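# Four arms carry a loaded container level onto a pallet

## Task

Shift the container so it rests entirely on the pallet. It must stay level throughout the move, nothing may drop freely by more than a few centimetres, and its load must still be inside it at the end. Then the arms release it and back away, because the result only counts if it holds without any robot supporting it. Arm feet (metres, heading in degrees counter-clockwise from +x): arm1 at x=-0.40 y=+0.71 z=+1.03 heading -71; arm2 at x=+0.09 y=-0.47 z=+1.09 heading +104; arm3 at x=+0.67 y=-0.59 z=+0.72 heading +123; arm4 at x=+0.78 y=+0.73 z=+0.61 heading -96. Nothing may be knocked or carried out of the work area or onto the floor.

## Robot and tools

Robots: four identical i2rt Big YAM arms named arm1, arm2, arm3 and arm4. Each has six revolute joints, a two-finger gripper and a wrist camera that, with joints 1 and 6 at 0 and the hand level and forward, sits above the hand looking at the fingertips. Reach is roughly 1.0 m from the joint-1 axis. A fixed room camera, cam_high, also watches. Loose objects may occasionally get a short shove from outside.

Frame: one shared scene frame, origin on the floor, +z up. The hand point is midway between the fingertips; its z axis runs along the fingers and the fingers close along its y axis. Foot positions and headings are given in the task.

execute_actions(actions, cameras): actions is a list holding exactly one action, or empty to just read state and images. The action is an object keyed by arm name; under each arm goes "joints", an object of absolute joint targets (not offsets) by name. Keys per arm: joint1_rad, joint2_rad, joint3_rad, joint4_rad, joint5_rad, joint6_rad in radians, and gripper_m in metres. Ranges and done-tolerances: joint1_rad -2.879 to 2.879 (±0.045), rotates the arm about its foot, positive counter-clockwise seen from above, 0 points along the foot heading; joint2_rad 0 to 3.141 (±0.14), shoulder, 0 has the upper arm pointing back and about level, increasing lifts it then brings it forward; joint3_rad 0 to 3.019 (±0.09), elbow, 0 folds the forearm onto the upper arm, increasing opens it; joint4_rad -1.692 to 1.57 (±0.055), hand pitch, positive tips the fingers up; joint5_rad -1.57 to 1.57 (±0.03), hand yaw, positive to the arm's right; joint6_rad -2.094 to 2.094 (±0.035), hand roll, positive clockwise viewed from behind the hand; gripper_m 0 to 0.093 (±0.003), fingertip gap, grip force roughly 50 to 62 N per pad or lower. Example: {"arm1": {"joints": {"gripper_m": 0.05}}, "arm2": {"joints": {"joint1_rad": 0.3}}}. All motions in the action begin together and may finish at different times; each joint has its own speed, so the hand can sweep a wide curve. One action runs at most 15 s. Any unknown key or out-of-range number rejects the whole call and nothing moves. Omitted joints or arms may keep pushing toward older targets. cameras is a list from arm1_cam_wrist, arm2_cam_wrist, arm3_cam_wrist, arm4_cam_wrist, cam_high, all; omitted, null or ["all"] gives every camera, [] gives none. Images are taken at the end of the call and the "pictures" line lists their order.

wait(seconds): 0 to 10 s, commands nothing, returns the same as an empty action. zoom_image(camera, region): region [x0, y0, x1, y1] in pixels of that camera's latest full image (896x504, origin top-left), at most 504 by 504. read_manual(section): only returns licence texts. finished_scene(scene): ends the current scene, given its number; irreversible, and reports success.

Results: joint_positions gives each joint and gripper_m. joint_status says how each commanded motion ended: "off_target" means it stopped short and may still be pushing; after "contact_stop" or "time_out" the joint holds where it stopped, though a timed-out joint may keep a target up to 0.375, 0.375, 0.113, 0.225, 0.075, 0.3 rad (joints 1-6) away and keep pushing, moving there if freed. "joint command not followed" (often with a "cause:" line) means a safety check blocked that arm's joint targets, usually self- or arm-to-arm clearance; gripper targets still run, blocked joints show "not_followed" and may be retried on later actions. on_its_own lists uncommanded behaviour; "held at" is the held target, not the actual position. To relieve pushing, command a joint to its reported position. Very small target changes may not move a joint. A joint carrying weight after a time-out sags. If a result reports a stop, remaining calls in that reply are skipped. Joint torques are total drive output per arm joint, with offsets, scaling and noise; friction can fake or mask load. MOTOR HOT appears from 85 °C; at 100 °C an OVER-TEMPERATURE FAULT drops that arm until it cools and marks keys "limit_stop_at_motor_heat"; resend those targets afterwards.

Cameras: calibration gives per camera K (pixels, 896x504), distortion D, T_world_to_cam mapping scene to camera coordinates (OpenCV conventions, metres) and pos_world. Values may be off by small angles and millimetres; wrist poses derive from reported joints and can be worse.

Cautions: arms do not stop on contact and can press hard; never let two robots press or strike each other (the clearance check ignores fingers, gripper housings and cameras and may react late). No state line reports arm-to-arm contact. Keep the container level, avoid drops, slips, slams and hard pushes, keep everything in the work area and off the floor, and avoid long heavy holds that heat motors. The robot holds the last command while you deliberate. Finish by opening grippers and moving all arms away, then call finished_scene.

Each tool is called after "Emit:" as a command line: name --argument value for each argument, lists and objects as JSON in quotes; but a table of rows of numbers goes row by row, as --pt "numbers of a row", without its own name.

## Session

Emit:
execute_actions --actions '[]'

Scene clock: 0.00 s.
Joint torques (N m, as the arm reports them, + toward a larger angle): no reading
Motor temperatures (°C, as the motors report them): arm1=[26 30 30 27 27 30] | arm2=[27 27 28 26 27 27] | arm3=[28 28 28 26 26 29] | arm4=[27 27 29 29 28 25]
arm1.joint_positions: joint1_rad=+0.650 joint2_rad=+0.461 joint3_rad=+1.448 joint4_rad=-1.215 joint5_rad=+0.000 joint6_rad=-0.270 gripper_m=+0.094
arm1.joint_status: not commanded
arm1.hand: x=-0.2652 y=+0.6216 z=+1.6504 quat_wxyz=(-0.568, -0.126, -0.772, +0.257) (m; scene frame)
arm2.joint_positions: joint1_rad=-0.888 joint2_rad=+0.634 joint3_rad=+1.315 joint4_rad=-1.387 joint5_rad=-0.044 joint6_rad=-0.326 gripper_m=+0.095
arm2.joint_status: not commanded
arm2.hand: x=+0.2298 y=-0.2828 z=+1.5812 quat_wxyz=(-0.397, +0.538, -0.728, -0.149) (m; scene frame)
arm3.joint_positions: joint1_rad=-0.772 joint2_rad=+0.549 joint3_rad=+1.428 joint4_rad=-1.196 joint5_rad=+0.300 joint6_rad=-0.022 gripper_m=+0.095
arm3.joint_status: not commanded
arm3.hand: x=+0.7604 y=-0.3901 z=+1.3210 quat_wxyz=(-0.524, +0.449, -0.673, -0.266) (m; scene frame)
arm4.joint_positions: joint1_rad=-0.650 joint2_rad=+0.648 joint3_rad=+1.401 joint4_rad=-1.226 joint5_rad=-0.129 joint6_rad=+0.506 gripper_m=+0.095
arm4.joint_status: not commanded
arm4.hand: x=+0.6160 y=+0.5221 z=+1.1695 quat_wxyz=(-0.358, -0.839, -0.162, +0.376) (m; scene frame)
pictures: arm1_cam_wrist, arm2_cam_wrist, arm3_cam_wrist, arm4_cam_wrist, cam_high
camera_calibration (this result's frames):
arm1_cam_wrist: T_world_to_cam=[[-0.485952, -0.835951, 0.255021, -0.0351077], [-0.737919, 0.236086, -0.632249, 0.703923], [0.468323, -0.495428, -0.731591, 1.76236], [0, 0, 0, 1]] pos_world=[-0.322974, 0.677586, 1.74333]
arm2_cam_wrist: T_world_to_cam=[[0.90417, -0.374093, 0.206231, -0.64104], [-0.327284, -0.91692, -0.228348, 0.181152], [0.27452, 0.138969, -0.951486, 1.6025], [0, 0, 0, 1]] pos_world=[0.198978, -0.296405, 1.69833]
arm3_cam_wrist: T_world_to_cam=[[0.879563, -0.465946, 0.0962437, -0.975075], [-0.334123, -0.748924, -0.572255, 0.721287], [0.338719, 0.471177, -0.814409, 1.12742], [0, 0, 0, 1]] pos_world=[0.71676, -0.445357, 1.42478]
arm4_cam_wrist: T_world_to_cam=[[-0.539362, 0.703122, -0.463365, 0.502875], [0.840778, 0.41915, -0.342645, -0.330231], [-0.0467015, -0.574397, -0.817243, 1.405], [0, 0, 0, 1]] pos_world=[0.614498, 0.59186, 1.26809]
Images, in order (width x height): arm1_cam_wrist 896x504, arm2_cam_wrist 896x504, arm3_cam_wrist 896x504, arm4_cam_wrist 896x504, cam_high 896x504.

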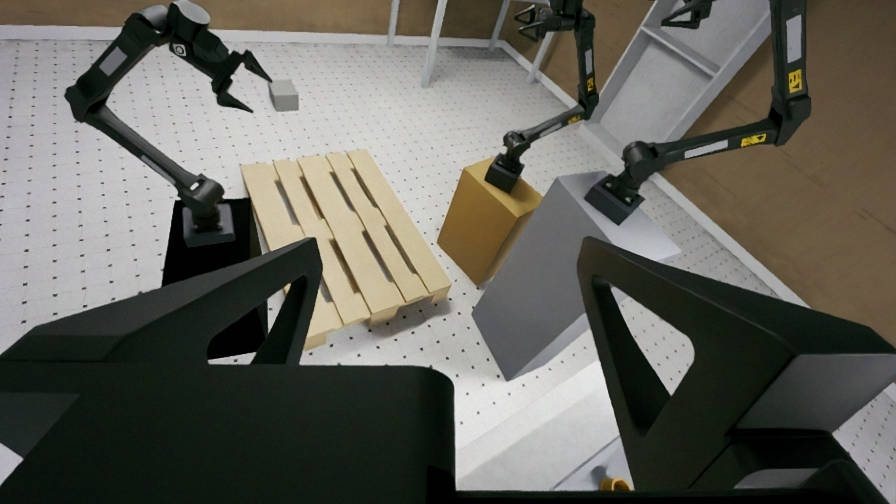

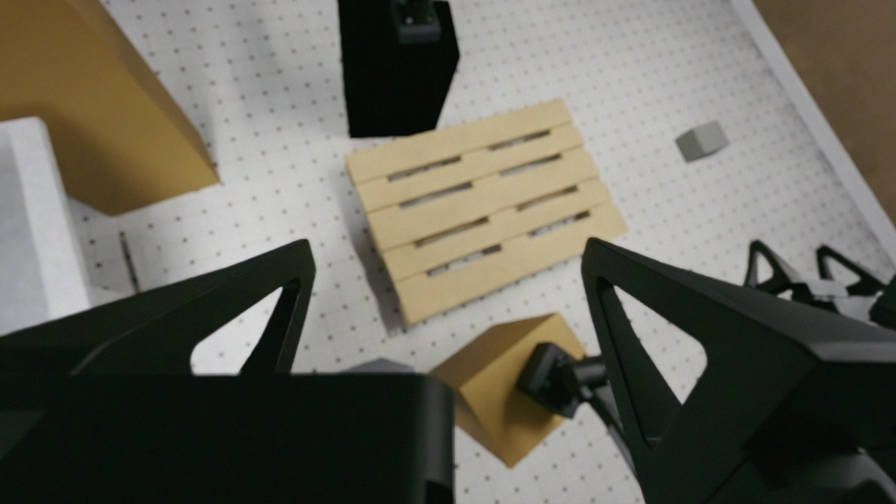

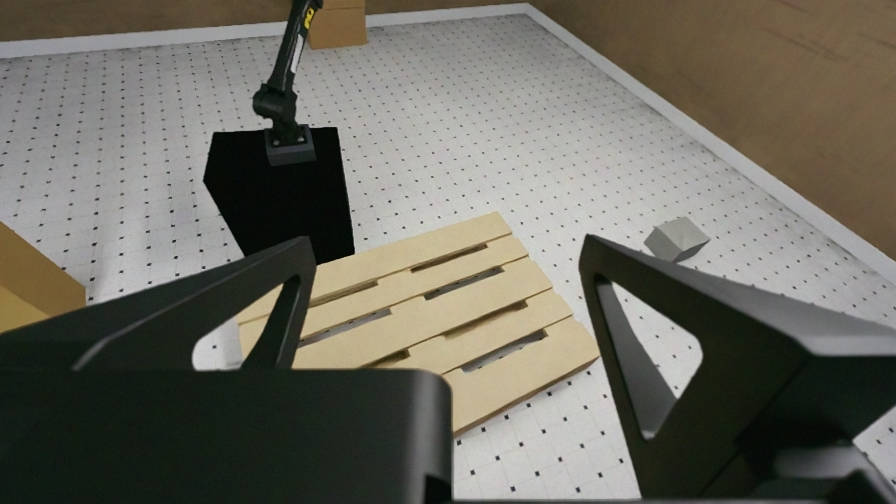

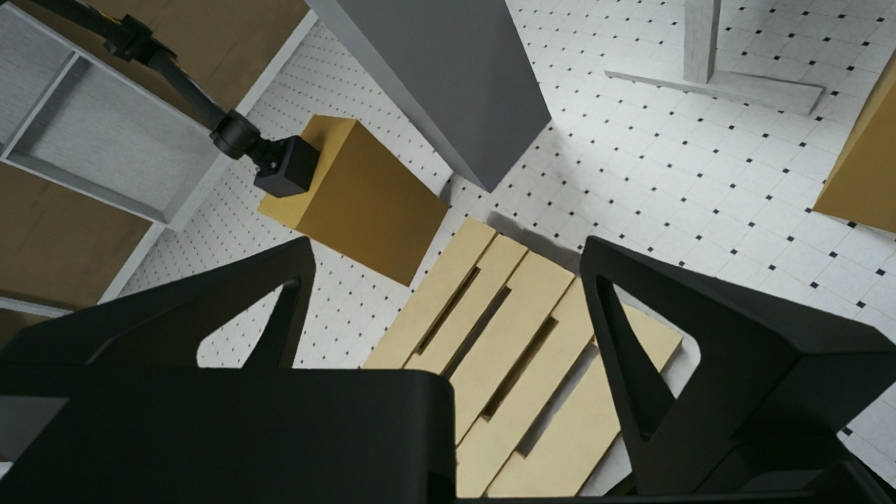

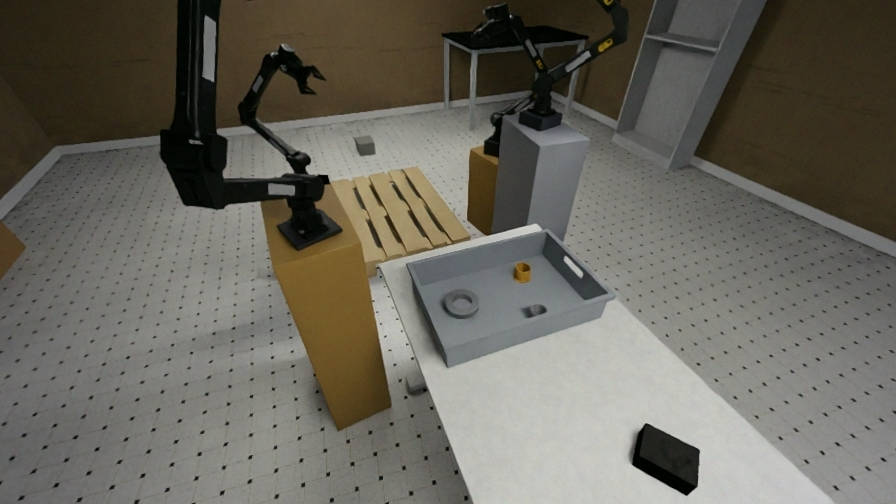

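Emit:
zoom_image --camera "cam_high" --region '[320, 150, 640, 380]'

Region (320, 150, 640, 380) of cam_high's 896x504 image, scaled by 1.575, with more detail than that image has; it fills the top 362 rows of this view, and the rest is white.

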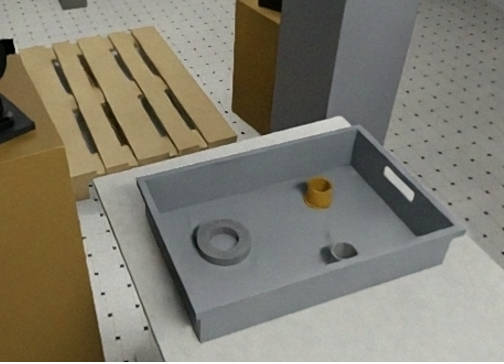

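Emit:
execute_actions --actions '[{"arm1":{"joints":{"joint1_rad":-1.223,"joint2_rad":2.28,"joint3_rad":1.63,"joint4_rad":-0.90,"joint5_rad":0,"joint6_rad":-0.89,"gripper_m":0.065}},"arm2":{"joints":{"joint1_rad":0.735,"joint2_rad":2.61,"joint3_rad":2.125,"joint4_rad":-1.045,"joint5_rad":0,"joint6_rad":1.005,"gripper_m":0.065}},"arm3":{"joints":{"joint1_rad":-0.3,"joint2_rad":1.33,"joint3_rad":0.685,"joint4_rad":-0.90,"joint5_rad":0,"joint6_rad":-0.81,"gripper_m":0.06}},"arm4":{"joints":{"joint1_rad":0.0,"joint2_rad":1.43,"joint3_rad":1.31,"joint4_rad":-1.42,"joint5_rad":0,"joint6_rad":0.63,"gripper_m":0.06}}}]' --cameras '["arm1_cam_wrist","arm2_cam_wrist"]'

Scene clock: 4.67 s.
Joint torques (N m, as the arm reports them, + toward a larger angle): arm1=[  0.03 -19.42   6.23  -0.23  -0.23  -0.21] | arm2=[  0.01 -21.6    9.3    0.38   0.06   0.25] | arm3=[ 0.99 -5.26  8.93  0.22 -0.19 -0.21] | arm4=[ -0.94 -13.23   9.     0.69   0.09   0.17]
Motor temperatures (°C, as the motors report them): arm1=[26 30 31 27 27 30] | arm2=[27 28 29 26 27 27] | arm3=[28 28 29 26 26 29] | arm4=[27 27 31 29 28 25]
arm1.joint_positions: joint1_rad=-1.224 joint2_rad=+2.268 joint3_rad=+1.627 joint4_rad=-0.896 joint5_rad=+0.002 joint6_rad=-0.874 gripper_m=+0.065
arm1.joint_status: all done
arm1.hand: x=-0.8873 y=+0.3182 z=+0.9255 quat_wxyz=(+0.001, -0.713, -0.701, +0.013) (m; scene frame)
arm2.joint_positions: joint1_rad=+0.731 joint2_rad=+2.625 joint3_rad=+2.096 joint4_rad=-1.040 joint5_rad=+0.000 joint6_rad=+0.991 gripper_m=+0.065
arm2.joint_status: all done
arm2.hand: x=-0.5026 y=-0.0723 z=+0.9147 quat_wxyz=(-0.004, +0.703, -0.711, -0.006) (m; scene frame)
arm3.joint_positions: joint1_rad=-0.299 joint2_rad=+1.325 joint3_rad=+0.672 joint4_rad=-0.904 joint5_rad=+0.003 joint6_rad=-0.796 gripper_m=+0.060
arm3.joint_status: all done
arm3.hand: x=+0.5855 y=-0.2953 z=+0.7514 quat_wxyz=(+0.000, +0.969, -0.248, -0.004) (m; scene frame)
arm4.joint_positions: joint1_rad=+0.003 joint2_rad=+1.426 joint3_rad=+1.297 joint4_rad=-1.412 joint5_rad=-0.001 joint6_rad=+0.617 gripper_m=+0.060
arm4.joint_status: all done
arm4.hand: x=+0.7333 y=+0.3083 z=+0.8253 quat_wxyz=(-0.010, -0.912, -0.409, +0.003) (m; scene frame)
pictures: arm1_cam_wrist, arm2_cam_wrist
camera_calibration (this result's frames):
arm1_cam_wrist: T_world_to_cam=[[-0.999647, 0.0150794, 0.0218775, -0.917048], [0.0248846, 0.819958, 0.571882, -0.765158], [-0.00931505, 0.572224, -0.820044, 0.691372], [0, 0, 0, 1]] pos_world=[-0.891243, 0.245606, 1.0246]
arm2_cam_wrist: T_world_to_cam=[[0.999895, -0.0126671, -0.00710437, 0.506756], [-0.00636023, -0.821687, 0.569904, -0.579773], [-0.0130566, -0.569799, -0.821681, 0.82558], [0, 0, 0, 1]] pos_world=[-0.499611, 0.000442031, 1.01238]
Images, in order (width x height): arm1_cam_wrist 896x504, arm2_cam_wrist 896x504.

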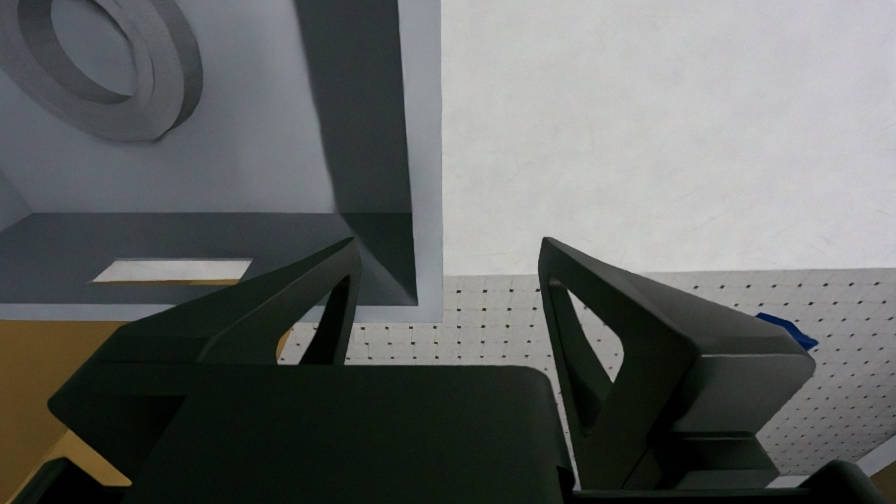

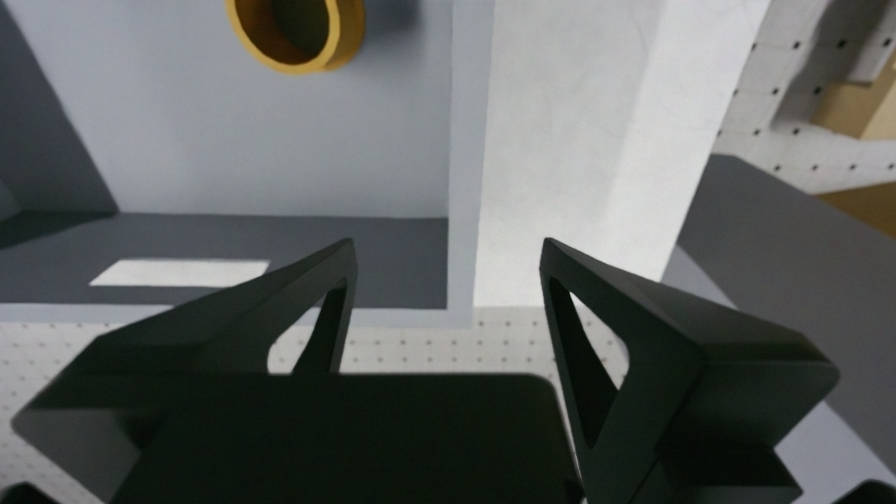

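Emit:
execute_actions --actions '[{"arm1":{"joints":{"joint2_rad":2.50,"joint3_rad":1.675,"joint4_rad":-0.712}},"arm2":{"joints":{"joint1_rad":0.722,"joint2_rad":2.857,"joint3_rad":2.235,"joint4_rad":-0.905}},"arm3":{"joints":{"joint1_rad":0.23}}}]' --cameras '["arm1_cam_wrist","arm2_cam_wrist"]'

Scene clock: 6.13 s.
Joint torques (N m, as the arm reports them, + toward a larger angle): arm1=[  0.01 -14.15   4.91   0.35   0.17  -0.18] | arm2=[ -0.96 -17.78   6.99   0.4    0.23   0.22] | arm3=[ 0.58 -5.46  9.07  0.28 -0.1  -0.23] | arm4=[ -1.06 -13.22   9.02   0.58   0.08   0.12]
Motor temperatures (°C, as the motors report them): arm1=[26 31 31 27 27 30] | arm2=[27 28 29 26 27 27] | arm3=[28 28 30 26 26 29] | arm4=[27 27 31 29 28 25]
arm1.joint_positions: joint1_rad=-1.224 joint2_rad=+2.399 joint3_rad=+1.686 joint4_rad=-0.720 joint5_rad=-0.006 joint6_rad=-0.877 gripper_m=+0.065
arm1.joint_status: all done
arm1.hand: x=-0.9147 y=+0.2935 z=+0.8647 quat_wxyz=(+0.003, -0.710, -0.701, +0.065) (m; scene frame)
arm2.joint_positions: joint1_rad=+0.733 joint2_rad=+2.806 joint3_rad=+2.239 joint4_rad=-0.895 joint5_rad=-0.004 joint6_rad=+0.992 gripper_m=+0.065
arm2.joint_status: all done
arm2.hand: x=-0.5333 y=-0.0530 z=+0.8363 quat_wxyz=(+0.009, +0.702, -0.710, -0.058) (m; scene frame)
arm3.joint_positions: joint1_rad=+0.227 joint2_rad=+1.325 joint3_rad=+0.672 joint4_rad=-0.904 joint5_rad=+0.002 joint6_rad=-0.797 gripper_m=+0.060
arm3.joint_status: all done
arm3.hand: x=+0.4501 y=-0.3755 z=+0.7531 quat_wxyz=(+0.000, +1.000, +0.013, -0.007) (m; scene frame)
arm4.joint_positions: joint1_rad=+0.003 joint2_rad=+1.426 joint3_rad=+1.297 joint4_rad=-1.412 joint5_rad=-0.001 joint6_rad=+0.617 gripper_m=+0.060
arm4.joint_status: not commanded
arm4.hand: x=+0.7333 y=+0.3083 z=+0.8253 quat_wxyz=(-0.010, -0.912, -0.409, +0.003) (m; scene frame)
pictures: arm1_cam_wrist, arm2_cam_wrist
camera_calibration (this result's frames):
arm1_cam_wrist: T_world_to_cam=[[-0.995338, 0.0149762, 0.0952767, -1.00223], [0.0616884, 0.858229, 0.509546, -0.633063], [-0.0741381, 0.513049, -0.855152, 0.64383], [0, 0, 0, 1]] pos_world=[-0.910775, 0.228007, 0.968637]
arm2_cam_wrist: T_world_to_cam=[[0.995094, -0.00797199, -0.0986094, 0.611365], [0.0448291, -0.852208, 0.521279, -0.453026], [-0.0881913, -0.523142, -0.84767, 0.755884], [0, 0, 0, 1]] pos_world=[-0.521394, 0.0142357, 0.93718]
Images, in order (width x height): arm1_cam_wrist 896x504, arm2_cam_wrist 896x504.

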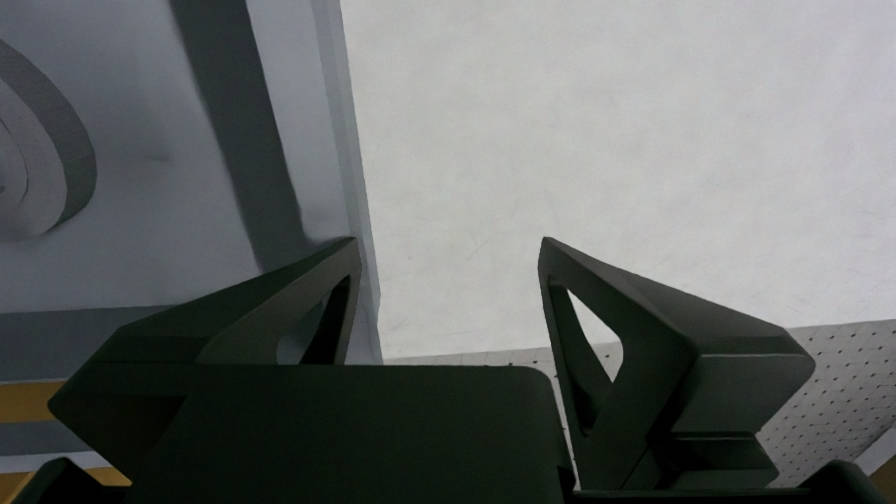

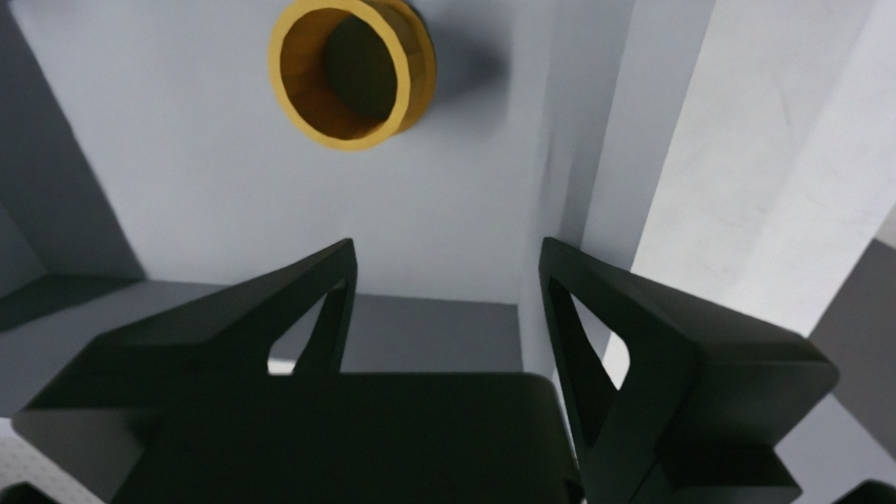

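Emit:
execute_actions --actions '[{"arm1":{"joints":{"joint2_rad":2.30,"gripper_m":0.09}},"arm2":{"joints":{"joint2_rad":2.66,"gripper_m":0.065}}}]' --cameras '[]'

Emit:
execute_actions --actions '[{"arm1":{"joints":{"joint2_rad":2.34,"joint3_rad":1.65,"joint4_rad":-0.90,"gripper_m":0.09}},"arm2":{"joints":{"joint2_rad":2.68,"joint3_rad":2.14,"joint4_rad":-1.04,"gripper_m":0.09}}}]' --cameras '["arm1_cam_wrist","arm2_cam_wrist"]'

Scene clock: 7.73 s.
Joint torques (N m, as the arm reports them, + toward a larger angle): arm1=[  0.41 -20.91   6.81   0.23  -0.18  -0.16] | arm2=[ -0.84 -20.04   8.87   0.88   0.13   0.21] | arm3=[ 0.44 -5.86  9.07  0.3  -0.11 -0.25] | arm4=[ -1.08 -13.24   9.11   0.61   0.09   0.14]
Motor temperatures (°C, as the motors report them): arm1=[26 31 31 27 27 30] | arm2=[27 29 29 26 27 27] | arm3=[28 28 30 26 26 29] | arm4=[27 27 31 29 28 25]
arm1.joint_positions: joint1_rad=-1.227 joint2_rad=+2.296 joint3_rad=+1.670 joint4_rad=-0.712 joint5_rad=+0.001 joint6_rad=-0.877 gripper_m=+0.090
arm1.joint_status: all done
arm1.hand: x=-0.9338 y=+0.2824 z=+0.9279 quat_wxyz=(+0.011, -0.708, -0.697, +0.112) (m; scene frame)
arm2.joint_positions: joint1_rad=+0.732 joint2_rad=+2.640 joint3_rad=+2.222 joint4_rad=-0.900 joint5_rad=-0.002 joint6_rad=+0.992 gripper_m=+0.065
arm2.joint_status: all done
arm2.hand: x=-0.5712 y=-0.0275 z=+0.9554 quat_wxyz=(+0.022, +0.697, -0.705, -0.129) (m; scene frame)
arm3.joint_positions: joint1_rad=+0.227 joint2_rad=+1.325 joint3_rad=+0.672 joint4_rad=-0.904 joint5_rad=+0.002 joint6_rad=-0.797 gripper_m=+0.060
arm3.joint_status: not commanded
arm3.hand: x=+0.4501 y=-0.3755 z=+0.7531 quat_wxyz=(+0.000, +1.000, +0.013, -0.007) (m; scene frame)
arm4.joint_positions: joint1_rad=+0.003 joint2_rad=+1.426 joint3_rad=+1.297 joint4_rad=-1.412 joint5_rad=-0.001 joint6_rad=+0.617 gripper_m=+0.060
arm4.joint_status: not commanded
arm4.hand: x=+0.7333 y=+0.3083 z=+0.8253 quat_wxyz=(-0.010, -0.912, -0.409, +0.003) (m; scene frame)
pictures: none
No camera images: the call's "cameras" was empty. Leave "cameras" out to get every camera's image.

Scene clock: 8.87 s.
Joint torques (N m, as the arm reports them, + toward a larger angle): arm1=[  0.25 -18.67   5.78  -0.49  -0.18  -0.19] | arm2=[ -0.84 -20.1    7.64   0.26   0.13   0.23] | arm3=[ 0.96 -5.42  9.13  0.24 -0.09 -0.23] | arm4=[ -0.9  -12.71   9.11   0.69   0.07   0.12]
Motor temperatures (°C, as the motors report them): arm1=[26 31 31 27 27 30] | arm2=[27 29 30 26 27 27] | arm3=[28 28 30 26 26 29] | arm4=[27 27 32 29 28 25]
arm1.joint_positions: joint1_rad=-1.227 joint2_rad=+2.313 joint3_rad=+1.651 joint4_rad=-0.890 joint5_rad=+0.001 joint6_rad=-0.877 gripper_m=+0.090
arm1.joint_status: all done
arm1.hand: x=-0.8894 y=+0.3182 z=+0.9049 quat_wxyz=(+0.000, -0.713, -0.702, +0.005) (m; scene frame)
arm2.joint_positions: joint1_rad=+0.732 joint2_rad=+2.674 joint3_rad=+2.133 joint4_rad=-1.032 joint5_rad=-0.002 joint6_rad=+0.992 gripper_m=+0.090
arm2.joint_status: all done
arm2.hand: x=-0.5049 y=-0.0712 z=+0.8926 quat_wxyz=(-0.003, +0.703, -0.711, -0.004) (m; scene frame)
arm3.joint_positions: joint1_rad=+0.227 joint2_rad=+1.325 joint3_rad=+0.672 joint4_rad=-0.904 joint5_rad=+0.002 joint6_rad=-0.797 gripper_m=+0.060
arm3.joint_status: not commanded
arm3.hand: x=+0.4501 y=-0.3755 z=+0.7531 quat_wxyz=(+0.000, +1.000, +0.013, -0.007) (m; scene frame)
arm4.joint_positions: joint1_rad=+0.003 joint2_rad=+1.426 joint3_rad=+1.297 joint4_rad=-1.412 joint5_rad=-0.001 joint6_rad=+0.617 gripper_m=+0.060
arm4.joint_status: not commanded
arm4.hand: x=+0.7333 y=+0.3083 z=+0.8253 quat_wxyz=(-0.010, -0.912, -0.409, +0.003) (m; scene frame)
pictures: arm1_cam_wrist, arm2_cam_wrist
camera_calibration (this result's frames):
arm1_cam_wrist: T_world_to_cam=[[-0.999861, 0.0141214, 0.00882442, -0.906768], [0.0166215, 0.814347, 0.580141, -0.766314], [0.00100629, 0.580207, -0.814468, 0.676076], [0, 0, 0, 1]] pos_world=[-0.894586, 0.244586, 1.00321]
arm2_cam_wrist: T_world_to_cam=[[0.999898, -0.0134794, -0.00464143, 0.5067], [-0.00838635, -0.819438, 0.573106, -0.569982], [-0.0115285, -0.573009, -0.819468, 0.806578], [0, 0, 0, 1]] pos_world=[-0.50213, 0.00194156, 0.989977]
Images, in order (width x height): arm1_cam_wrist 896x504, arm2_cam_wrist 896x504.

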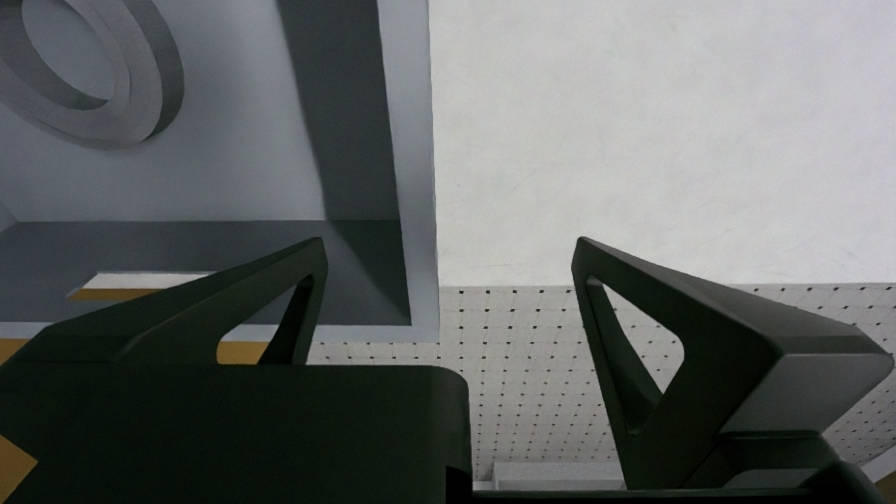

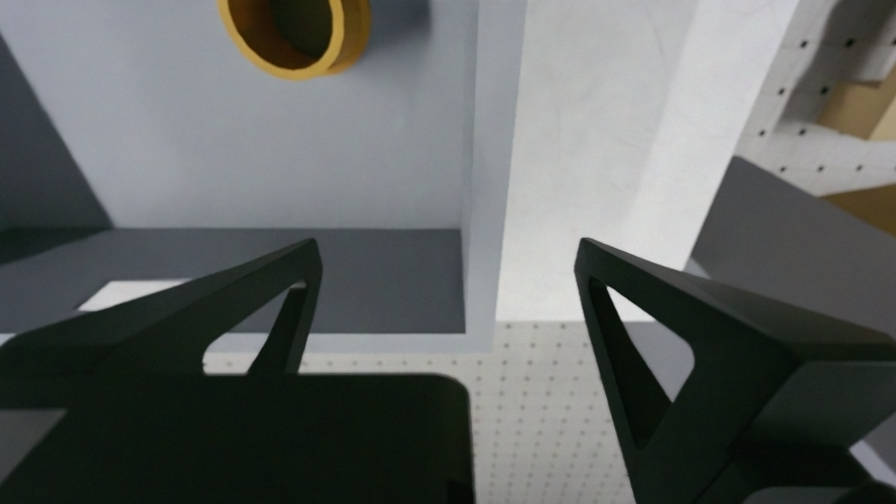

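Emit:
execute_actions --actions '[{"arm1":{"joints":{"joint2_rad":2.49,"joint3_rad":1.665,"joint4_rad":-0.80}},"arm2":{"joints":{"joint1_rad":0.712,"joint2_rad":2.825,"joint3_rad":2.175,"joint4_rad":-0.97}}}]' --cameras '[]'

Emit:
execute_actions --actions '[{"arm1":{"joints":{"joint4_rad":-0.715}},"arm2":{"joints":{"joint4_rad":-0.88}}}]' --cameras '["arm1_cam_wrist","arm2_cam_wrist"]'

Scene clock: 10.23 s.
Joint torques (N m, as the arm reports them, + toward a larger angle): arm1=[  0.17 -20.9    5.67  -0.03  -0.18  -0.19] | arm2=[ -0.63 -21.28   7.86   0.72   0.13   0.24] | arm3=[ 0.3  -5.27  9.21  0.21 -0.1  -0.23] | arm4=[ -0.91 -13.08   8.95   0.6    0.09   0.12]
Motor temperatures (°C, as the motors report them): arm1=[26 31 31 27 27 30] | arm2=[27 29 30 26 27 27] | arm3=[28 28 30 26 26 29] | arm4=[27 27 32 29 28 25]
arm1.joint_positions: joint1_rad=-1.227 joint2_rad=+2.500 joint3_rad=+1.651 joint4_rad=-0.809 joint5_rad=+0.001 joint6_rad=-0.877 gripper_m=+0.090
arm1.joint_status: all done
arm1.hand: x=-0.8599 y=+0.3417 z=+0.7932 quat_wxyz=(-0.005, -0.712, -0.701, -0.047) (m; scene frame)
arm2.joint_positions: joint1_rad=+0.719 joint2_rad=+2.837 joint3_rad=+2.154 joint4_rad=-0.977 joint5_rad=-0.002 joint6_rad=+0.992 gripper_m=+0.090
arm2.joint_status: all done
arm2.hand: x=-0.4675 y=-0.0844 z=+0.7879 quat_wxyz=(-0.012, +0.697, -0.716, +0.038) (m; scene frame)
arm3.joint_positions: joint1_rad=+0.227 joint2_rad=+1.325 joint3_rad=+0.672 joint4_rad=-0.904 joint5_rad=+0.002 joint6_rad=-0.797 gripper_m=+0.060
arm3.joint_status: not commanded
arm3.hand: x=+0.4501 y=-0.3755 z=+0.7531 quat_wxyz=(+0.000, +1.000, +0.013, -0.007) (m; scene frame)
arm4.joint_positions: joint1_rad=+0.003 joint2_rad=+1.426 joint3_rad=+1.297 joint4_rad=-1.412 joint5_rad=-0.001 joint6_rad=+0.617 gripper_m=+0.060
arm4.joint_status: not commanded
arm4.hand: x=+0.7333 y=+0.3083 z=+0.8253 quat_wxyz=(-0.010, -0.912, -0.409, +0.003) (m; scene frame)
pictures: none
No camera images: the call's "cameras" was empty. Leave "cameras" out to get every camera's image.

Scene clock: 10.93 s.
Joint torques (N m, as the arm reports them, + toward a larger angle): arm1=[  0.21 -21.34   5.82   0.25  -0.19  -0.19] | arm2=[ -0.64 -21.34   7.99   1.11   0.13   0.23] | arm3=[ 0.6  -5.62  8.94  0.29 -0.1  -0.19] | arm4=[ -0.77 -12.72   8.98   0.7    0.08   0.12]
Motor temperatures (°C, as the motors report them): arm1=[26 31 31 27 27 30] | arm2=[27 29 30 26 27 27] | arm3=[28 28 30 26 26 29] | arm4=[27 27 32 29 28 25]
arm1.joint_positions: joint1_rad=-1.227 joint2_rad=+2.500 joint3_rad=+1.651 joint4_rad=-0.726 joint5_rad=+0.001 joint6_rad=-0.877 gripper_m=+0.090
arm1.joint_status: all done
arm1.hand: x=-0.8758 y=+0.3289 z=+0.7921 quat_wxyz=(-0.001, -0.713, -0.702, -0.006) (m; scene frame)
arm2.joint_positions: joint1_rad=+0.719 joint2_rad=+2.837 joint3_rad=+2.154 joint4_rad=-0.892 joint5_rad=-0.002 joint6_rad=+0.992 gripper_m=+0.090
arm2.joint_status: all done
arm2.hand: x=-0.4847 y=-0.0725 z=+0.7871 quat_wxyz=(-0.004, +0.698, -0.716, -0.003) (m; scene frame)
arm3.joint_positions: joint1_rad=+0.227 joint2_rad=+1.325 joint3_rad=+0.672 joint4_rad=-0.904 joint5_rad=+0.002 joint6_rad=-0.797 gripper_m=+0.060
arm3.joint_status: not commanded
arm3.hand: x=+0.4501 y=-0.3755 z=+0.7531 quat_wxyz=(+0.000, +1.000, +0.013, -0.007) (m; scene frame)
arm4.joint_positions: joint1_rad=+0.003 joint2_rad=+1.426 joint3_rad=+1.297 joint4_rad=-1.412 joint5_rad=-0.001 joint6_rad=+0.617 gripper_m=+0.060
arm4.joint_status: not commanded
arm4.hand: x=+0.7333 y=+0.3083 z=+0.8253 quat_wxyz=(-0.010, -0.912, -0.409, +0.003) (m; scene frame)
pictures: arm1_cam_wrist, arm2_cam_wrist
camera_calibration (this result's frames):
arm1_cam_wrist: T_world_to_cam=[[-0.999865, 0.0140766, -0.00850374, -0.878543], [0.00631532, 0.806074, 0.59178, -0.725386], [0.0151849, 0.591647, -0.806054, 0.580008], [0, 0, 0, 1]] pos_world=[-0.88265, 0.253922, 0.889317]
arm2_cam_wrist: T_world_to_cam=[[0.999644, -0.0264655, -0.00332962, 0.48381], [-0.0197707, -0.81893, 0.573553, -0.516259], [-0.0179061, -0.573283, -0.819162, 0.716228], [0, 0, 0, 1]] pos_world=[-0.48102, 0.000625819, 0.88442]
Images, in order (width x height): arm1_cam_wrist 896x504, arm2_cam_wrist 896x504.

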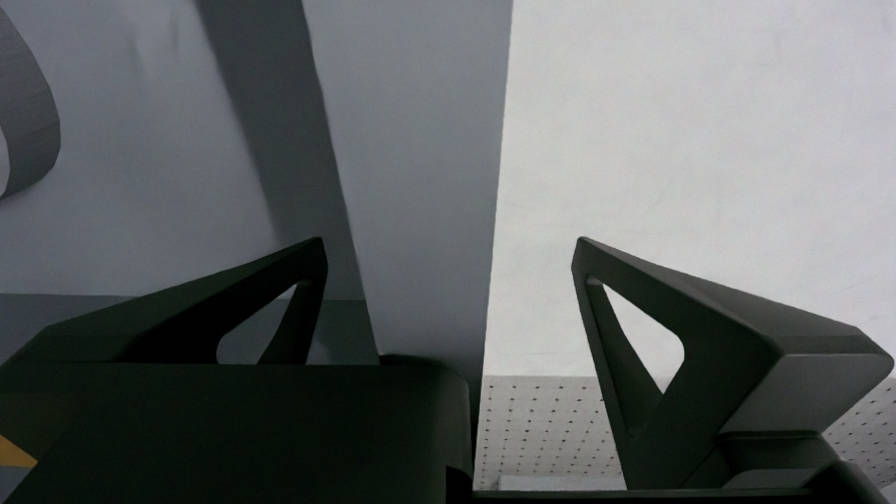

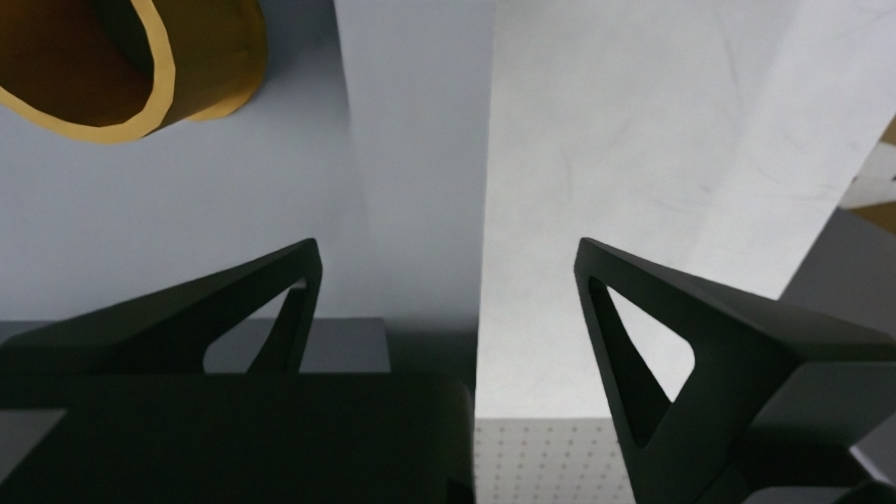

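Emit:
execute_actions --actions '[{"arm1":{"joints":{"gripper_m":0}},"arm2":{"joints":{"gripper_m":0,"joint6_rad":0.965}}}]' --cameras '[]'

Emit:
execute_actions --actions '[{"arm1":{"joints":{"joint2_rad":2.355,"joint3_rad":1.69,"joint4_rad":-0.77}},"arm2":{"joints":{"joint2_rad":2.69,"joint3_rad":2.20,"joint4_rad":-0.92}}}]' --cameras '[]'

Scene clock: 11.77 s.
Joint torques (N m, as the arm reports them, + toward a larger angle): arm1=[  0.39 -21.4    5.8    0.35   0.4   -0.07] | arm2=[ -0.65 -21.19   8.     0.56   0.56  -0.04] | arm3=[ 0.44 -5.75  9.11  0.46 -0.1  -0.22] | arm4=[ -0.77 -12.98   8.97   0.55   0.09   0.13]
Motor temperatures (°C, as the motors report them): arm1=[26 32 31 27 27 30] | arm2=[27 29 30 26 27 27] | arm3=[28 28 30 26 26 29] | arm4=[27 27 32 29 28 25]
arm1.joint_positions: joint1_rad=-1.227 joint2_rad=+2.500 joint3_rad=+1.651 joint4_rad=-0.730 joint5_rad=-0.010 joint6_rad=-0.889 gripper_m=+0.011
arm1.joint_status: gripper_m off_target (ended at +0.011, target +0.000)
arm1.hand: x=-0.8740 y=+0.3283 z=+0.7922 quat_wxyz=(-0.007, -0.709, -0.706, -0.007) (m; scene frame)
arm2.joint_positions: joint1_rad=+0.719 joint2_rad=+2.837 joint3_rad=+2.155 joint4_rad=-0.879 joint5_rad=-0.012 joint6_rad=+0.979 gripper_m=+0.013
arm2.joint_status: gripper_m off_target (ended at +0.013, target +0.000); the others done
arm2.hand: x=-0.4885 y=-0.0721 z=+0.7872 quat_wxyz=(+0.003, +0.703, -0.711, -0.009) (m; scene frame)
arm3.joint_positions: joint1_rad=+0.227 joint2_rad=+1.325 joint3_rad=+0.672 joint4_rad=-0.904 joint5_rad=+0.002 joint6_rad=-0.797 gripper_m=+0.060
arm3.joint_status: not commanded
arm3.hand: x=+0.4501 y=-0.3755 z=+0.7531 quat_wxyz=(+0.000, +1.000, +0.013, -0.007) (m; scene frame)
arm4.joint_positions: joint1_rad=+0.003 joint2_rad=+1.426 joint3_rad=+1.297 joint4_rad=-1.412 joint5_rad=-0.001 joint6_rad=+0.617 gripper_m=+0.060
arm4.joint_status: not commanded
arm4.hand: x=+0.7333 y=+0.3083 z=+0.8253 quat_wxyz=(-0.010, -0.912, -0.409, +0.003) (m; scene frame)
pictures: none
No camera images: the call's "cameras" was empty. Leave "cameras" out to get every camera's image.

Scene clock: 12.73 s.
Joint torques (N m, as the arm reports them, + toward a larger angle): arm1=[  0.53 -29.52   7.79  -0.88   0.47  -0.02] | arm2=[ -0.6  -28.49   9.81  -0.59   0.61  -0.06] | arm3=[ 0.66 -5.4   8.89  0.23 -0.04 -0.21] | arm4=[ -0.97 -12.67   8.81   0.64   0.08   0.1 ]
Motor temperatures (°C, as the motors report them): arm1=[26 32 31 27 27 30] | arm2=[27 30 30 26 27 27] | arm3=[28 28 30 26 26 29] | arm4=[27 27 32 29 28 25]
arm1.joint_positions: joint1_rad=-1.231 joint2_rad=+2.483 joint3_rad=+1.653 joint4_rad=-0.750 joint5_rad=-0.012 joint6_rad=-0.894 gripper_m=+0.011
arm1.joint_status: all done
arm1.hand: x=-0.8767 y=+0.3282 z=+0.8029 quat_wxyz=(-0.008, -0.708, -0.706, -0.008) (m; scene frame)
arm2.joint_positions: joint1_rad=+0.718 joint2_rad=+2.820 joint3_rad=+2.155 joint4_rad=-0.892 joint5_rad=-0.014 joint6_rad=+0.980 gripper_m=+0.013
arm2.joint_status: all done
arm2.hand: x=-0.4920 y=-0.0698 z=+0.7992 quat_wxyz=(+0.004, +0.702, -0.712, -0.011) (m; scene frame)
arm3.joint_positions: joint1_rad=+0.227 joint2_rad=+1.325 joint3_rad=+0.672 joint4_rad=-0.904 joint5_rad=+0.002 joint6_rad=-0.797 gripper_m=+0.060
arm3.joint_status: not commanded
arm3.hand: x=+0.4501 y=-0.3755 z=+0.7531 quat_wxyz=(+0.000, +1.000, +0.013, -0.007) (m; scene frame)
arm4.joint_positions: joint1_rad=+0.003 joint2_rad=+1.426 joint3_rad=+1.297 joint4_rad=-1.412 joint5_rad=-0.001 joint6_rad=+0.617 gripper_m=+0.060
arm4.joint_status: not commanded
arm4.hand: x=+0.7333 y=+0.3083 z=+0.8253 quat_wxyz=(-0.010, -0.912, -0.409, +0.003) (m; scene frame)
pictures: none
No camera images: the call's "cameras" was empty. Leave "cameras" out to get every camera's image.

Emit:
execute_actions --actions '[{"arm1":{"joints":{"joint2_rad":2.295,"joint4_rad":-0.80}},"arm2":{"joints":{"joint2_rad":2.635,"joint4_rad":-0.95}}}]' --cameras '[]'

Emit:
execute_actions --actions '[{"arm1":{"joints":{"joint1_rad":-1.154,"joint2_rad":2.175,"joint3_rad":1.375,"joint4_rad":-0.63,"joint6_rad":-0.815}},"arm2":{"joints":{"joint1_rad":0.645,"joint2_rad":2.478,"joint3_rad":1.845,"joint4_rad":-0.775,"joint6_rad":0.875}}}]' --cameras '[]'

Scene clock: 16.53 s.
Joint torques (N m, as the arm reports them, + toward a larger angle): arm1=[  1.46 -28.55   8.31  -0.28   0.09   0.18] | arm2=[ -0.84 -28.75  10.07  -0.03   1.24   0.  ] | arm3=[ 0.92 -5.55  9.09  0.35 -0.13 -0.23] | arm4=[ -0.56 -13.2    9.07   0.57   0.08   0.14]
Motor temperatures (°C, as the motors report them): arm1=[26 34 32 27 27 30] | arm2=[27 32 31 26 27 27] | arm3=[28 28 31 26 26 29] | arm4=[27 27 33 29 28 25]
arm1.joint_positions: joint1_rad=-1.243 joint2_rad=+2.408 joint3_rad=+1.653 joint4_rad=-0.797 joint5_rad=-0.004 joint6_rad=-0.916 gripper_m=+0.011
arm1.joint_status: all done
arm1.hand: x=-0.8931 y=+0.3274 z=+0.8478 quat_wxyz=(-0.002, -0.705, -0.709, +0.006) (m; scene frame)
arm2.joint_positions: joint1_rad=+0.720 joint2_rad=+2.762 joint3_rad=+2.155 joint4_rad=-0.934 joint5_rad=-0.029 joint6_rad=+0.974 gripper_m=+0.013
arm2.joint_status: all done
arm2.hand: x=-0.5050 y=-0.0665 z=+0.8386 quat_wxyz=(+0.013, +0.705, -0.709, -0.017) (m; scene frame)
arm3.joint_positions: joint1_rad=+0.227 joint2_rad=+1.325 joint3_rad=+0.672 joint4_rad=-0.904 joint5_rad=+0.002 joint6_rad=-0.797 gripper_m=+0.060
arm3.joint_status: not commanded
arm3.hand: x=+0.4501 y=-0.3755 z=+0.7531 quat_wxyz=(+0.000, +1.000, +0.013, -0.007) (m; scene frame)
arm4.joint_positions: joint1_rad=+0.003 joint2_rad=+1.426 joint3_rad=+1.297 joint4_rad=-1.412 joint5_rad=-0.001 joint6_rad=+0.617 gripper_m=+0.060
arm4.joint_status: not commanded
arm4.hand: x=+0.7333 y=+0.3083 z=+0.8253 quat_wxyz=(-0.010, -0.912, -0.409, +0.003) (m; scene frame)
pictures: none
No camera images: the call's "cameras" was empty. Leave "cameras" out to get every camera's image.

Scene clock: 17.77 s.
Joint torques (N m, as the arm reports them, + toward a larger angle): arm1=[  0.52 -25.05   7.01  -0.02   0.74  -0.03] | arm2=[  0.78 -26.65   8.52   0.42   0.99  -0.17] | arm3=[ 1.17 -5.44  9.01  0.25 -0.12 -0.22] | arm4=[ -1.16 -12.75   8.96   0.76   0.09   0.11]
Motor temperatures (°C, as the motors report them): arm1=[26 34 32 27 27 30] | arm2=[27 32 31 26 27 27] | arm3=[28 28 31 26 26 29] | arm4=[27 27 33 29 28 25]
arm1.joint_positions: joint1_rad=-1.163 joint2_rad=+2.274 joint3_rad=+1.339 joint4_rad=-0.634 joint5_rad=-0.018 joint6_rad=-0.819 gripper_m=+0.011
arm1.joint_status: all done
arm1.hand: x=-0.7959 y=+0.3448 z=+0.8452 quat_wxyz=(-0.010, -0.711, -0.703, -0.002) (m; scene frame)
arm2.joint_positions: joint1_rad=+0.634 joint2_rad=+2.599 joint3_rad=+1.809 joint4_rad=-0.770 joint5_rad=-0.023 joint6_rad=+0.900 gripper_m=+0.013
arm2.joint_status: all done
arm2.hand: x=-0.4157 y=-0.0582 z=+0.8456 quat_wxyz=(+0.008, +0.701, -0.713, -0.010) (m; scene frame)
arm3.joint_positions: joint1_rad=+0.227 joint2_rad=+1.325 joint3_rad=+0.672 joint4_rad=-0.904 joint5_rad=+0.002 joint6_rad=-0.797 gripper_m=+0.060
arm3.joint_status: not commanded
arm3.hand: x=+0.4501 y=-0.3755 z=+0.7531 quat_wxyz=(+0.000, +1.000, +0.013, -0.007) (m; scene frame)
arm4.joint_positions: joint1_rad=+0.003 joint2_rad=+1.426 joint3_rad=+1.297 joint4_rad=-1.412 joint5_rad=-0.001 joint6_rad=+0.617 gripper_m=+0.060
arm4.joint_status: not commanded
arm4.hand: x=+0.7333 y=+0.3083 z=+0.8253 quat_wxyz=(-0.010, -0.912, -0.409, +0.003) (m; scene frame)
pictures: none
No camera images: the call's "cameras" was empty. Leave "cameras" out to get every camera's image.

Emit:
execute_actions --actions '[{"arm1":{"joints":{"joint1_rad":-0.995,"joint2_rad":2.066,"joint3_rad":1.087,"joint4_rad":-0.462,"joint5_rad":0.015,"joint6_rad":-0.658}},"arm2":{"joints":{"joint1_rad":0.505,"joint2_rad":2.355,"joint3_rad":1.512,"joint4_rad":-0.586,"joint5_rad":0.02,"joint6_rad":0.73}}}]' --cameras '[]'

Emit:
execute_actions --actions '[{"arm1":{"joints":{"joint1_rad":-0.733,"joint2_rad":2.002,"joint3_rad":0.88,"joint4_rad":-0.334,"joint6_rad":-0.394}},"arm2":{"joints":{"joint1_rad":0.31,"joint2_rad":2.27,"joint3_rad":1.237,"joint4_rad":-0.411,"joint6_rad":0.532}}}]' --cameras '[]'

Emit:
execute_actions --actions '[{"arm1":{"joints":{"joint1_rad":-0.34,"joint2_rad":1.975,"joint3_rad":0.783,"joint4_rad":-0.273,"joint6_rad":0.003}},"arm2":{"joints":{"joint1_rad":0.008,"joint2_rad":2.227,"joint3_rad":1.048,"joint4_rad":-0.283,"joint6_rad":0.232}}}]' --cameras '["cam_high"]'

Scene clock: 19.57 s.
Joint torques (N m, as the arm reports them, + toward a larger angle): arm1=[  0.43 -21.45   6.2   -0.01   1.3   -0.05] | arm2=[  1.05 -24.02   7.06   0.31   1.41  -0.14] | arm3=[ 0.64 -4.82  9.05  0.31 -0.13 -0.24] | arm4=[ -1.23 -12.67   8.95   0.75   0.08   0.12]
Motor temperatures (°C, as the motors report them): arm1=[26 34 32 27 27 30] | arm2=[27 33 31 26 27 27] | arm3=[28 28 31 26 26 29] | arm4=[27 27 33 29 28 25]
arm1.joint_positions: joint1_rad=-1.000 joint2_rad=+2.152 joint3_rad=+1.046 joint4_rad=-0.466 joint5_rad=-0.013 joint6_rad=-0.659 gripper_m=+0.011
arm1.joint_status: all done
arm1.hand: x=-0.6763 y=+0.3549 z=+0.8459 quat_wxyz=(-0.008, -0.710, -0.705, -0.005) (m; scene frame)
arm2.joint_positions: joint1_rad=+0.490 joint2_rad=+2.468 joint3_rad=+1.481 joint4_rad=-0.579 joint5_rad=-0.013 joint6_rad=+0.753 gripper_m=+0.013
arm2.joint_status: joint5_rad off_target (ended at -0.013, target +0.020); the others done
arm2.hand: x=-0.2962 y=-0.0484 z=+0.8442 quat_wxyz=(+0.002, +0.702, -0.712, -0.009) (m; scene frame)
arm3.joint_positions: joint1_rad=+0.227 joint2_rad=+1.325 joint3_rad=+0.672 joint4_rad=-0.904 joint5_rad=+0.002 joint6_rad=-0.797 gripper_m=+0.060
arm3.joint_status: not commanded
arm3.hand: x=+0.4501 y=-0.3755 z=+0.7531 quat_wxyz=(+0.000, +1.000, +0.013, -0.007) (m; scene frame)
arm4.joint_positions: joint1_rad=+0.003 joint2_rad=+1.426 joint3_rad=+1.297 joint4_rad=-1.412 joint5_rad=-0.001 joint6_rad=+0.617 gripper_m=+0.060
arm4.joint_status: not commanded
arm4.hand: x=+0.7333 y=+0.3083 z=+0.8253 quat_wxyz=(-0.010, -0.912, -0.409, +0.003) (m; scene frame)
pictures: none
No camera images: the call's "cameras" was empty. Leave "cameras" out to get every camera's image.

Scene clock: 20.87 s.
Joint torques (N m, as the arm reports them, + toward a larger angle): arm1=[  0.71 -18.27   5.01  -0.02   1.23   0.08] | arm2=[  0.91 -20.77   5.88   0.19   1.62  -0.11] | arm3=[ 0.58 -4.86  9.1   0.28 -0.08 -0.26] | arm4=[ -0.93 -12.49   9.06   0.71   0.09   0.1 ]
Motor temperatures (°C, as the motors report them): arm1=[26 34 32 27 28 30] | arm2=[27 33 31 26 27 27] | arm3=[28 28 31 26 26 29] | arm4=[27 27 33 29 28 25]
arm1.joint_positions: joint1_rad=-0.742 joint2_rad=+2.070 joint3_rad=+0.844 joint4_rad=-0.336 joint5_rad=-0.011 joint6_rad=-0.409 gripper_m=+0.011
arm1.joint_status: all done
arm1.hand: x=-0.5498 y=+0.3533 z=+0.8496 quat_wxyz=(-0.008, -0.707, -0.708, -0.002) (m; scene frame)
arm2.joint_positions: joint1_rad=+0.297 joint2_rad=+2.365 joint3_rad=+1.207 joint4_rad=-0.399 joint5_rad=-0.019 joint6_rad=+0.552 gripper_m=+0.014
arm2.joint_status: all done
arm2.hand: x=-0.1695 y=-0.0476 z=+0.8465 quat_wxyz=(+0.003, +0.705, -0.709, -0.014) (m; scene frame)
arm3.joint_positions: joint1_rad=+0.227 joint2_rad=+1.325 joint3_rad=+0.672 joint4_rad=-0.904 joint5_rad=+0.002 joint6_rad=-0.797 gripper_m=+0.060
arm3.joint_status: not commanded
arm3.hand: x=+0.4501 y=-0.3755 z=+0.7531 quat_wxyz=(+0.000, +1.000, +0.013, -0.007) (m; scene frame)
arm4.joint_positions: joint1_rad=+0.003 joint2_rad=+1.426 joint3_rad=+1.297 joint4_rad=-1.412 joint5_rad=-0.001 joint6_rad=+0.617 gripper_m=+0.060
arm4.joint_status: not commanded
arm4.hand: x=+0.7333 y=+0.3083 z=+0.8253 quat_wxyz=(-0.010, -0.912, -0.409, +0.003) (m; scene frame)
pictures: none
No camera images: the call's "cameras" was empty. Leave "cameras" out to get every camera's image.

Scene clock: 22.17 s.
Joint torques (N m, as the arm reports them, + toward a larger angle): arm1=[  0.28 -17.39   3.63  -0.23   1.23   0.24] | arm2=[  1.55 -18.09   4.73   0.29   1.92   0.16] | arm3=[ 1.24 -4.69  8.98  0.39 -0.1  -0.2 ] | arm4=[ -0.57 -12.79   8.95   0.6    0.1    0.15]
Motor temperatures (°C, as the motors report them): arm1=[26 34 32 27 28 30] | arm2=[27 33 31 26 28 27] | arm3=[28 28 31 26 26 29] | arm4=[27 27 33 29 28 25]
arm1.joint_positions: joint1_rad=-0.344 joint2_rad=+2.043 joint3_rad=+0.757 joint4_rad=-0.269 joint5_rad=-0.010 joint6_rad=-0.029 gripper_m=+0.011
arm1.joint_status: all done
arm1.hand: x=-0.3976 y=+0.3495 z=+0.8503 quat_wxyz=(-0.011, -0.700, -0.714, -0.002) (m; scene frame)
arm2.joint_positions: joint1_rad=-0.013 joint2_rad=+2.305 joint3_rad=+1.022 joint4_rad=-0.274 joint5_rad=-0.027 joint6_rad=+0.227 gripper_m=+0.014
arm2.joint_status: all done
arm2.hand: x=-0.0156 y=-0.0455 z=+0.8485 quat_wxyz=(+0.004, +0.710, -0.704, -0.018) (m; scene frame)
arm3.joint_positions: joint1_rad=+0.227 joint2_rad=+1.325 joint3_rad=+0.672 joint4_rad=-0.904 joint5_rad=+0.002 joint6_rad=-0.797 gripper_m=+0.060
arm3.joint_status: not commanded
arm3.hand: x=+0.4501 y=-0.3755 z=+0.7531 quat_wxyz=(+0.000, +1.000, +0.013, -0.007) (m; scene frame)
arm4.joint_positions: joint1_rad=+0.003 joint2_rad=+1.426 joint3_rad=+1.297 joint4_rad=-1.412 joint5_rad=-0.001 joint6_rad=+0.617 gripper_m=+0.060
arm4.joint_status: not commanded
arm4.hand: x=+0.7333 y=+0.3083 z=+0.8253 quat_wxyz=(-0.010, -0.912, -0.409, +0.003) (m; scene frame)
pictures: cam_high
Images, in order (width x height): cam_high 896x504.

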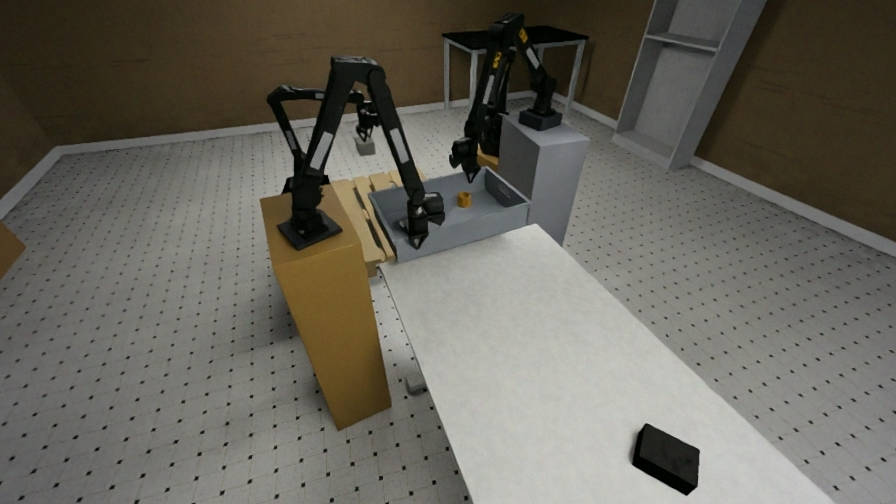

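Emit:
execute_actions --actions '[{"arm1":{"joints":{"joint1_rad":0.05,"joint2_rad":2.02,"joint3_rad":0.875,"joint4_rad":-0.342,"joint6_rad":0.40}},"arm2":{"joints":{"joint1_rad":-0.343,"joint2_rad":2.23,"joint3_rad":1.02,"joint4_rad":-0.25,"joint6_rad":-0.12}}}]' --cameras '[]'

Emit:
execute_actions --actions '[{"arm1":{"joints":{"joint1_rad":0.333,"joint2_rad":2.213,"joint3_rad":1.112,"joint4_rad":-0.392,"joint6_rad":0.685}},"arm2":{"joints":{"joint1_rad":-0.635,"joint2_rad":2.386,"joint3_rad":1.19,"joint4_rad":-0.24,"joint6_rad":-0.41}}}]' --cameras '[]'

Scene clock: 25.80 s.
Joint torques (N m, as the arm reports them, + toward a larger angle): arm1=[ -0.46 -16.95   4.84  -0.47   1.26   0.18] | arm2=[  1.22 -17.38   4.72   1.03   2.36   0.06] | arm3=[ 0.53 -4.9   9.09  0.27 -0.08 -0.2 ] | arm4=[ -0.96 -12.97   9.02   0.66   0.09   0.11]
Motor temperatures (°C, as the motors report them): arm1=[26 34 32 27 28 30] | arm2=[27 33 30 26 28 27] | arm3=[28 28 31 26 26 29] | arm4=[27 27 34 29 28 25]
arm1.joint_positions: joint1_rad=+0.057 joint2_rad=+2.068 joint3_rad=+0.841 joint4_rad=-0.332 joint5_rad=-0.010 joint6_rad=+0.374 gripper_m=+0.011
arm1.joint_status: all done
arm1.hand: x=-0.2438 y=+0.3519 z=+0.8524 quat_wxyz=(-0.009, -0.701, -0.713, -0.006) (m; scene frame)
arm2.joint_positions: joint1_rad=-0.357 joint2_rad=+2.299 joint3_rad=+0.992 joint4_rad=-0.258 joint5_rad=-0.039 joint6_rad=-0.116 gripper_m=+0.014
arm2.joint_status: all done
arm2.hand: x=+0.1305 y=-0.0469 z=+0.8473 quat_wxyz=(+0.006, +0.710, -0.704, -0.022) (m; scene frame)
arm3.joint_positions: joint1_rad=+0.227 joint2_rad=+1.325 joint3_rad=+0.672 joint4_rad=-0.904 joint5_rad=+0.002 joint6_rad=-0.797 gripper_m=+0.060
arm3.joint_status: not commanded
arm3.hand: x=+0.4501 y=-0.3755 z=+0.7531 quat_wxyz=(+0.000, +1.000, +0.013, -0.007) (m; scene frame)
arm4.joint_positions: joint1_rad=+0.003 joint2_rad=+1.426 joint3_rad=+1.297 joint4_rad=-1.412 joint5_rad=-0.001 joint6_rad=+0.617 gripper_m=+0.060
arm4.joint_status: not commanded
arm4.hand: x=+0.7333 y=+0.3083 z=+0.8253 quat_wxyz=(-0.010, -0.912, -0.409, +0.003) (m; scene frame)
pictures: none
No camera images: the call's "cameras" was empty. Leave "cameras" out to get every camera's image.

Scene clock: 27.10 s.
Joint torques (N m, as the arm reports them, + toward a larger angle): arm1=[ -0.42 -21.26   3.64  -0.89   1.41   0.13] | arm2=[  1.55 -18.99   5.21   1.88   2.28   0.07] | arm3=[ 1.   -5.21  9.07  0.37 -0.16 -0.23] | arm4=[ -0.73 -13.03   8.95   0.69   0.09   0.11]
Motor temperatures (°C, as the motors report them): arm1=[26 34 32 27 28 30] | arm2=[27 33 30 26 29 27] | arm3=[28 28 32 26 26 29] | arm4=[27 27 34 29 28 25]
arm1.joint_positions: joint1_rad=+0.342 joint2_rad=+2.287 joint3_rad=+1.096 joint4_rad=-0.371 joint5_rad=-0.013 joint6_rad=+0.664 gripper_m=+0.011
arm1.joint_status: all done
arm1.hand: x=-0.1022 y=+0.3531 z=+0.7990 quat_wxyz=(-0.007, -0.703, -0.711, -0.009) (m; scene frame)
arm2.joint_positions: joint1_rad=-0.654 joint2_rad=+2.463 joint3_rad=+1.154 joint4_rad=-0.270 joint5_rad=-0.037 joint6_rad=-0.407 gripper_m=+0.015
arm2.joint_status: all done
arm2.hand: x=+0.2650 y=-0.0483 z=+0.7945 quat_wxyz=(+0.006, +0.707, -0.707, -0.021) (m; scene frame)
arm3.joint_positions: joint1_rad=+0.227 joint2_rad=+1.325 joint3_rad=+0.672 joint4_rad=-0.904 joint5_rad=+0.002 joint6_rad=-0.797 gripper_m=+0.060
arm3.joint_status: not commanded
arm3.hand: x=+0.4501 y=-0.3755 z=+0.7531 quat_wxyz=(+0.000, +1.000, +0.013, -0.007) (m; scene frame)
arm4.joint_positions: joint1_rad=+0.003 joint2_rad=+1.426 joint3_rad=+1.297 joint4_rad=-1.412 joint5_rad=-0.001 joint6_rad=+0.617 gripper_m=+0.060
arm4.joint_status: not commanded
arm4.hand: x=+0.7333 y=+0.3083 z=+0.8253 quat_wxyz=(-0.010, -0.912, -0.409, +0.003) (m; scene frame)
pictures: none
No camera images: the call's "cameras" was empty. Leave "cameras" out to get every camera's image.


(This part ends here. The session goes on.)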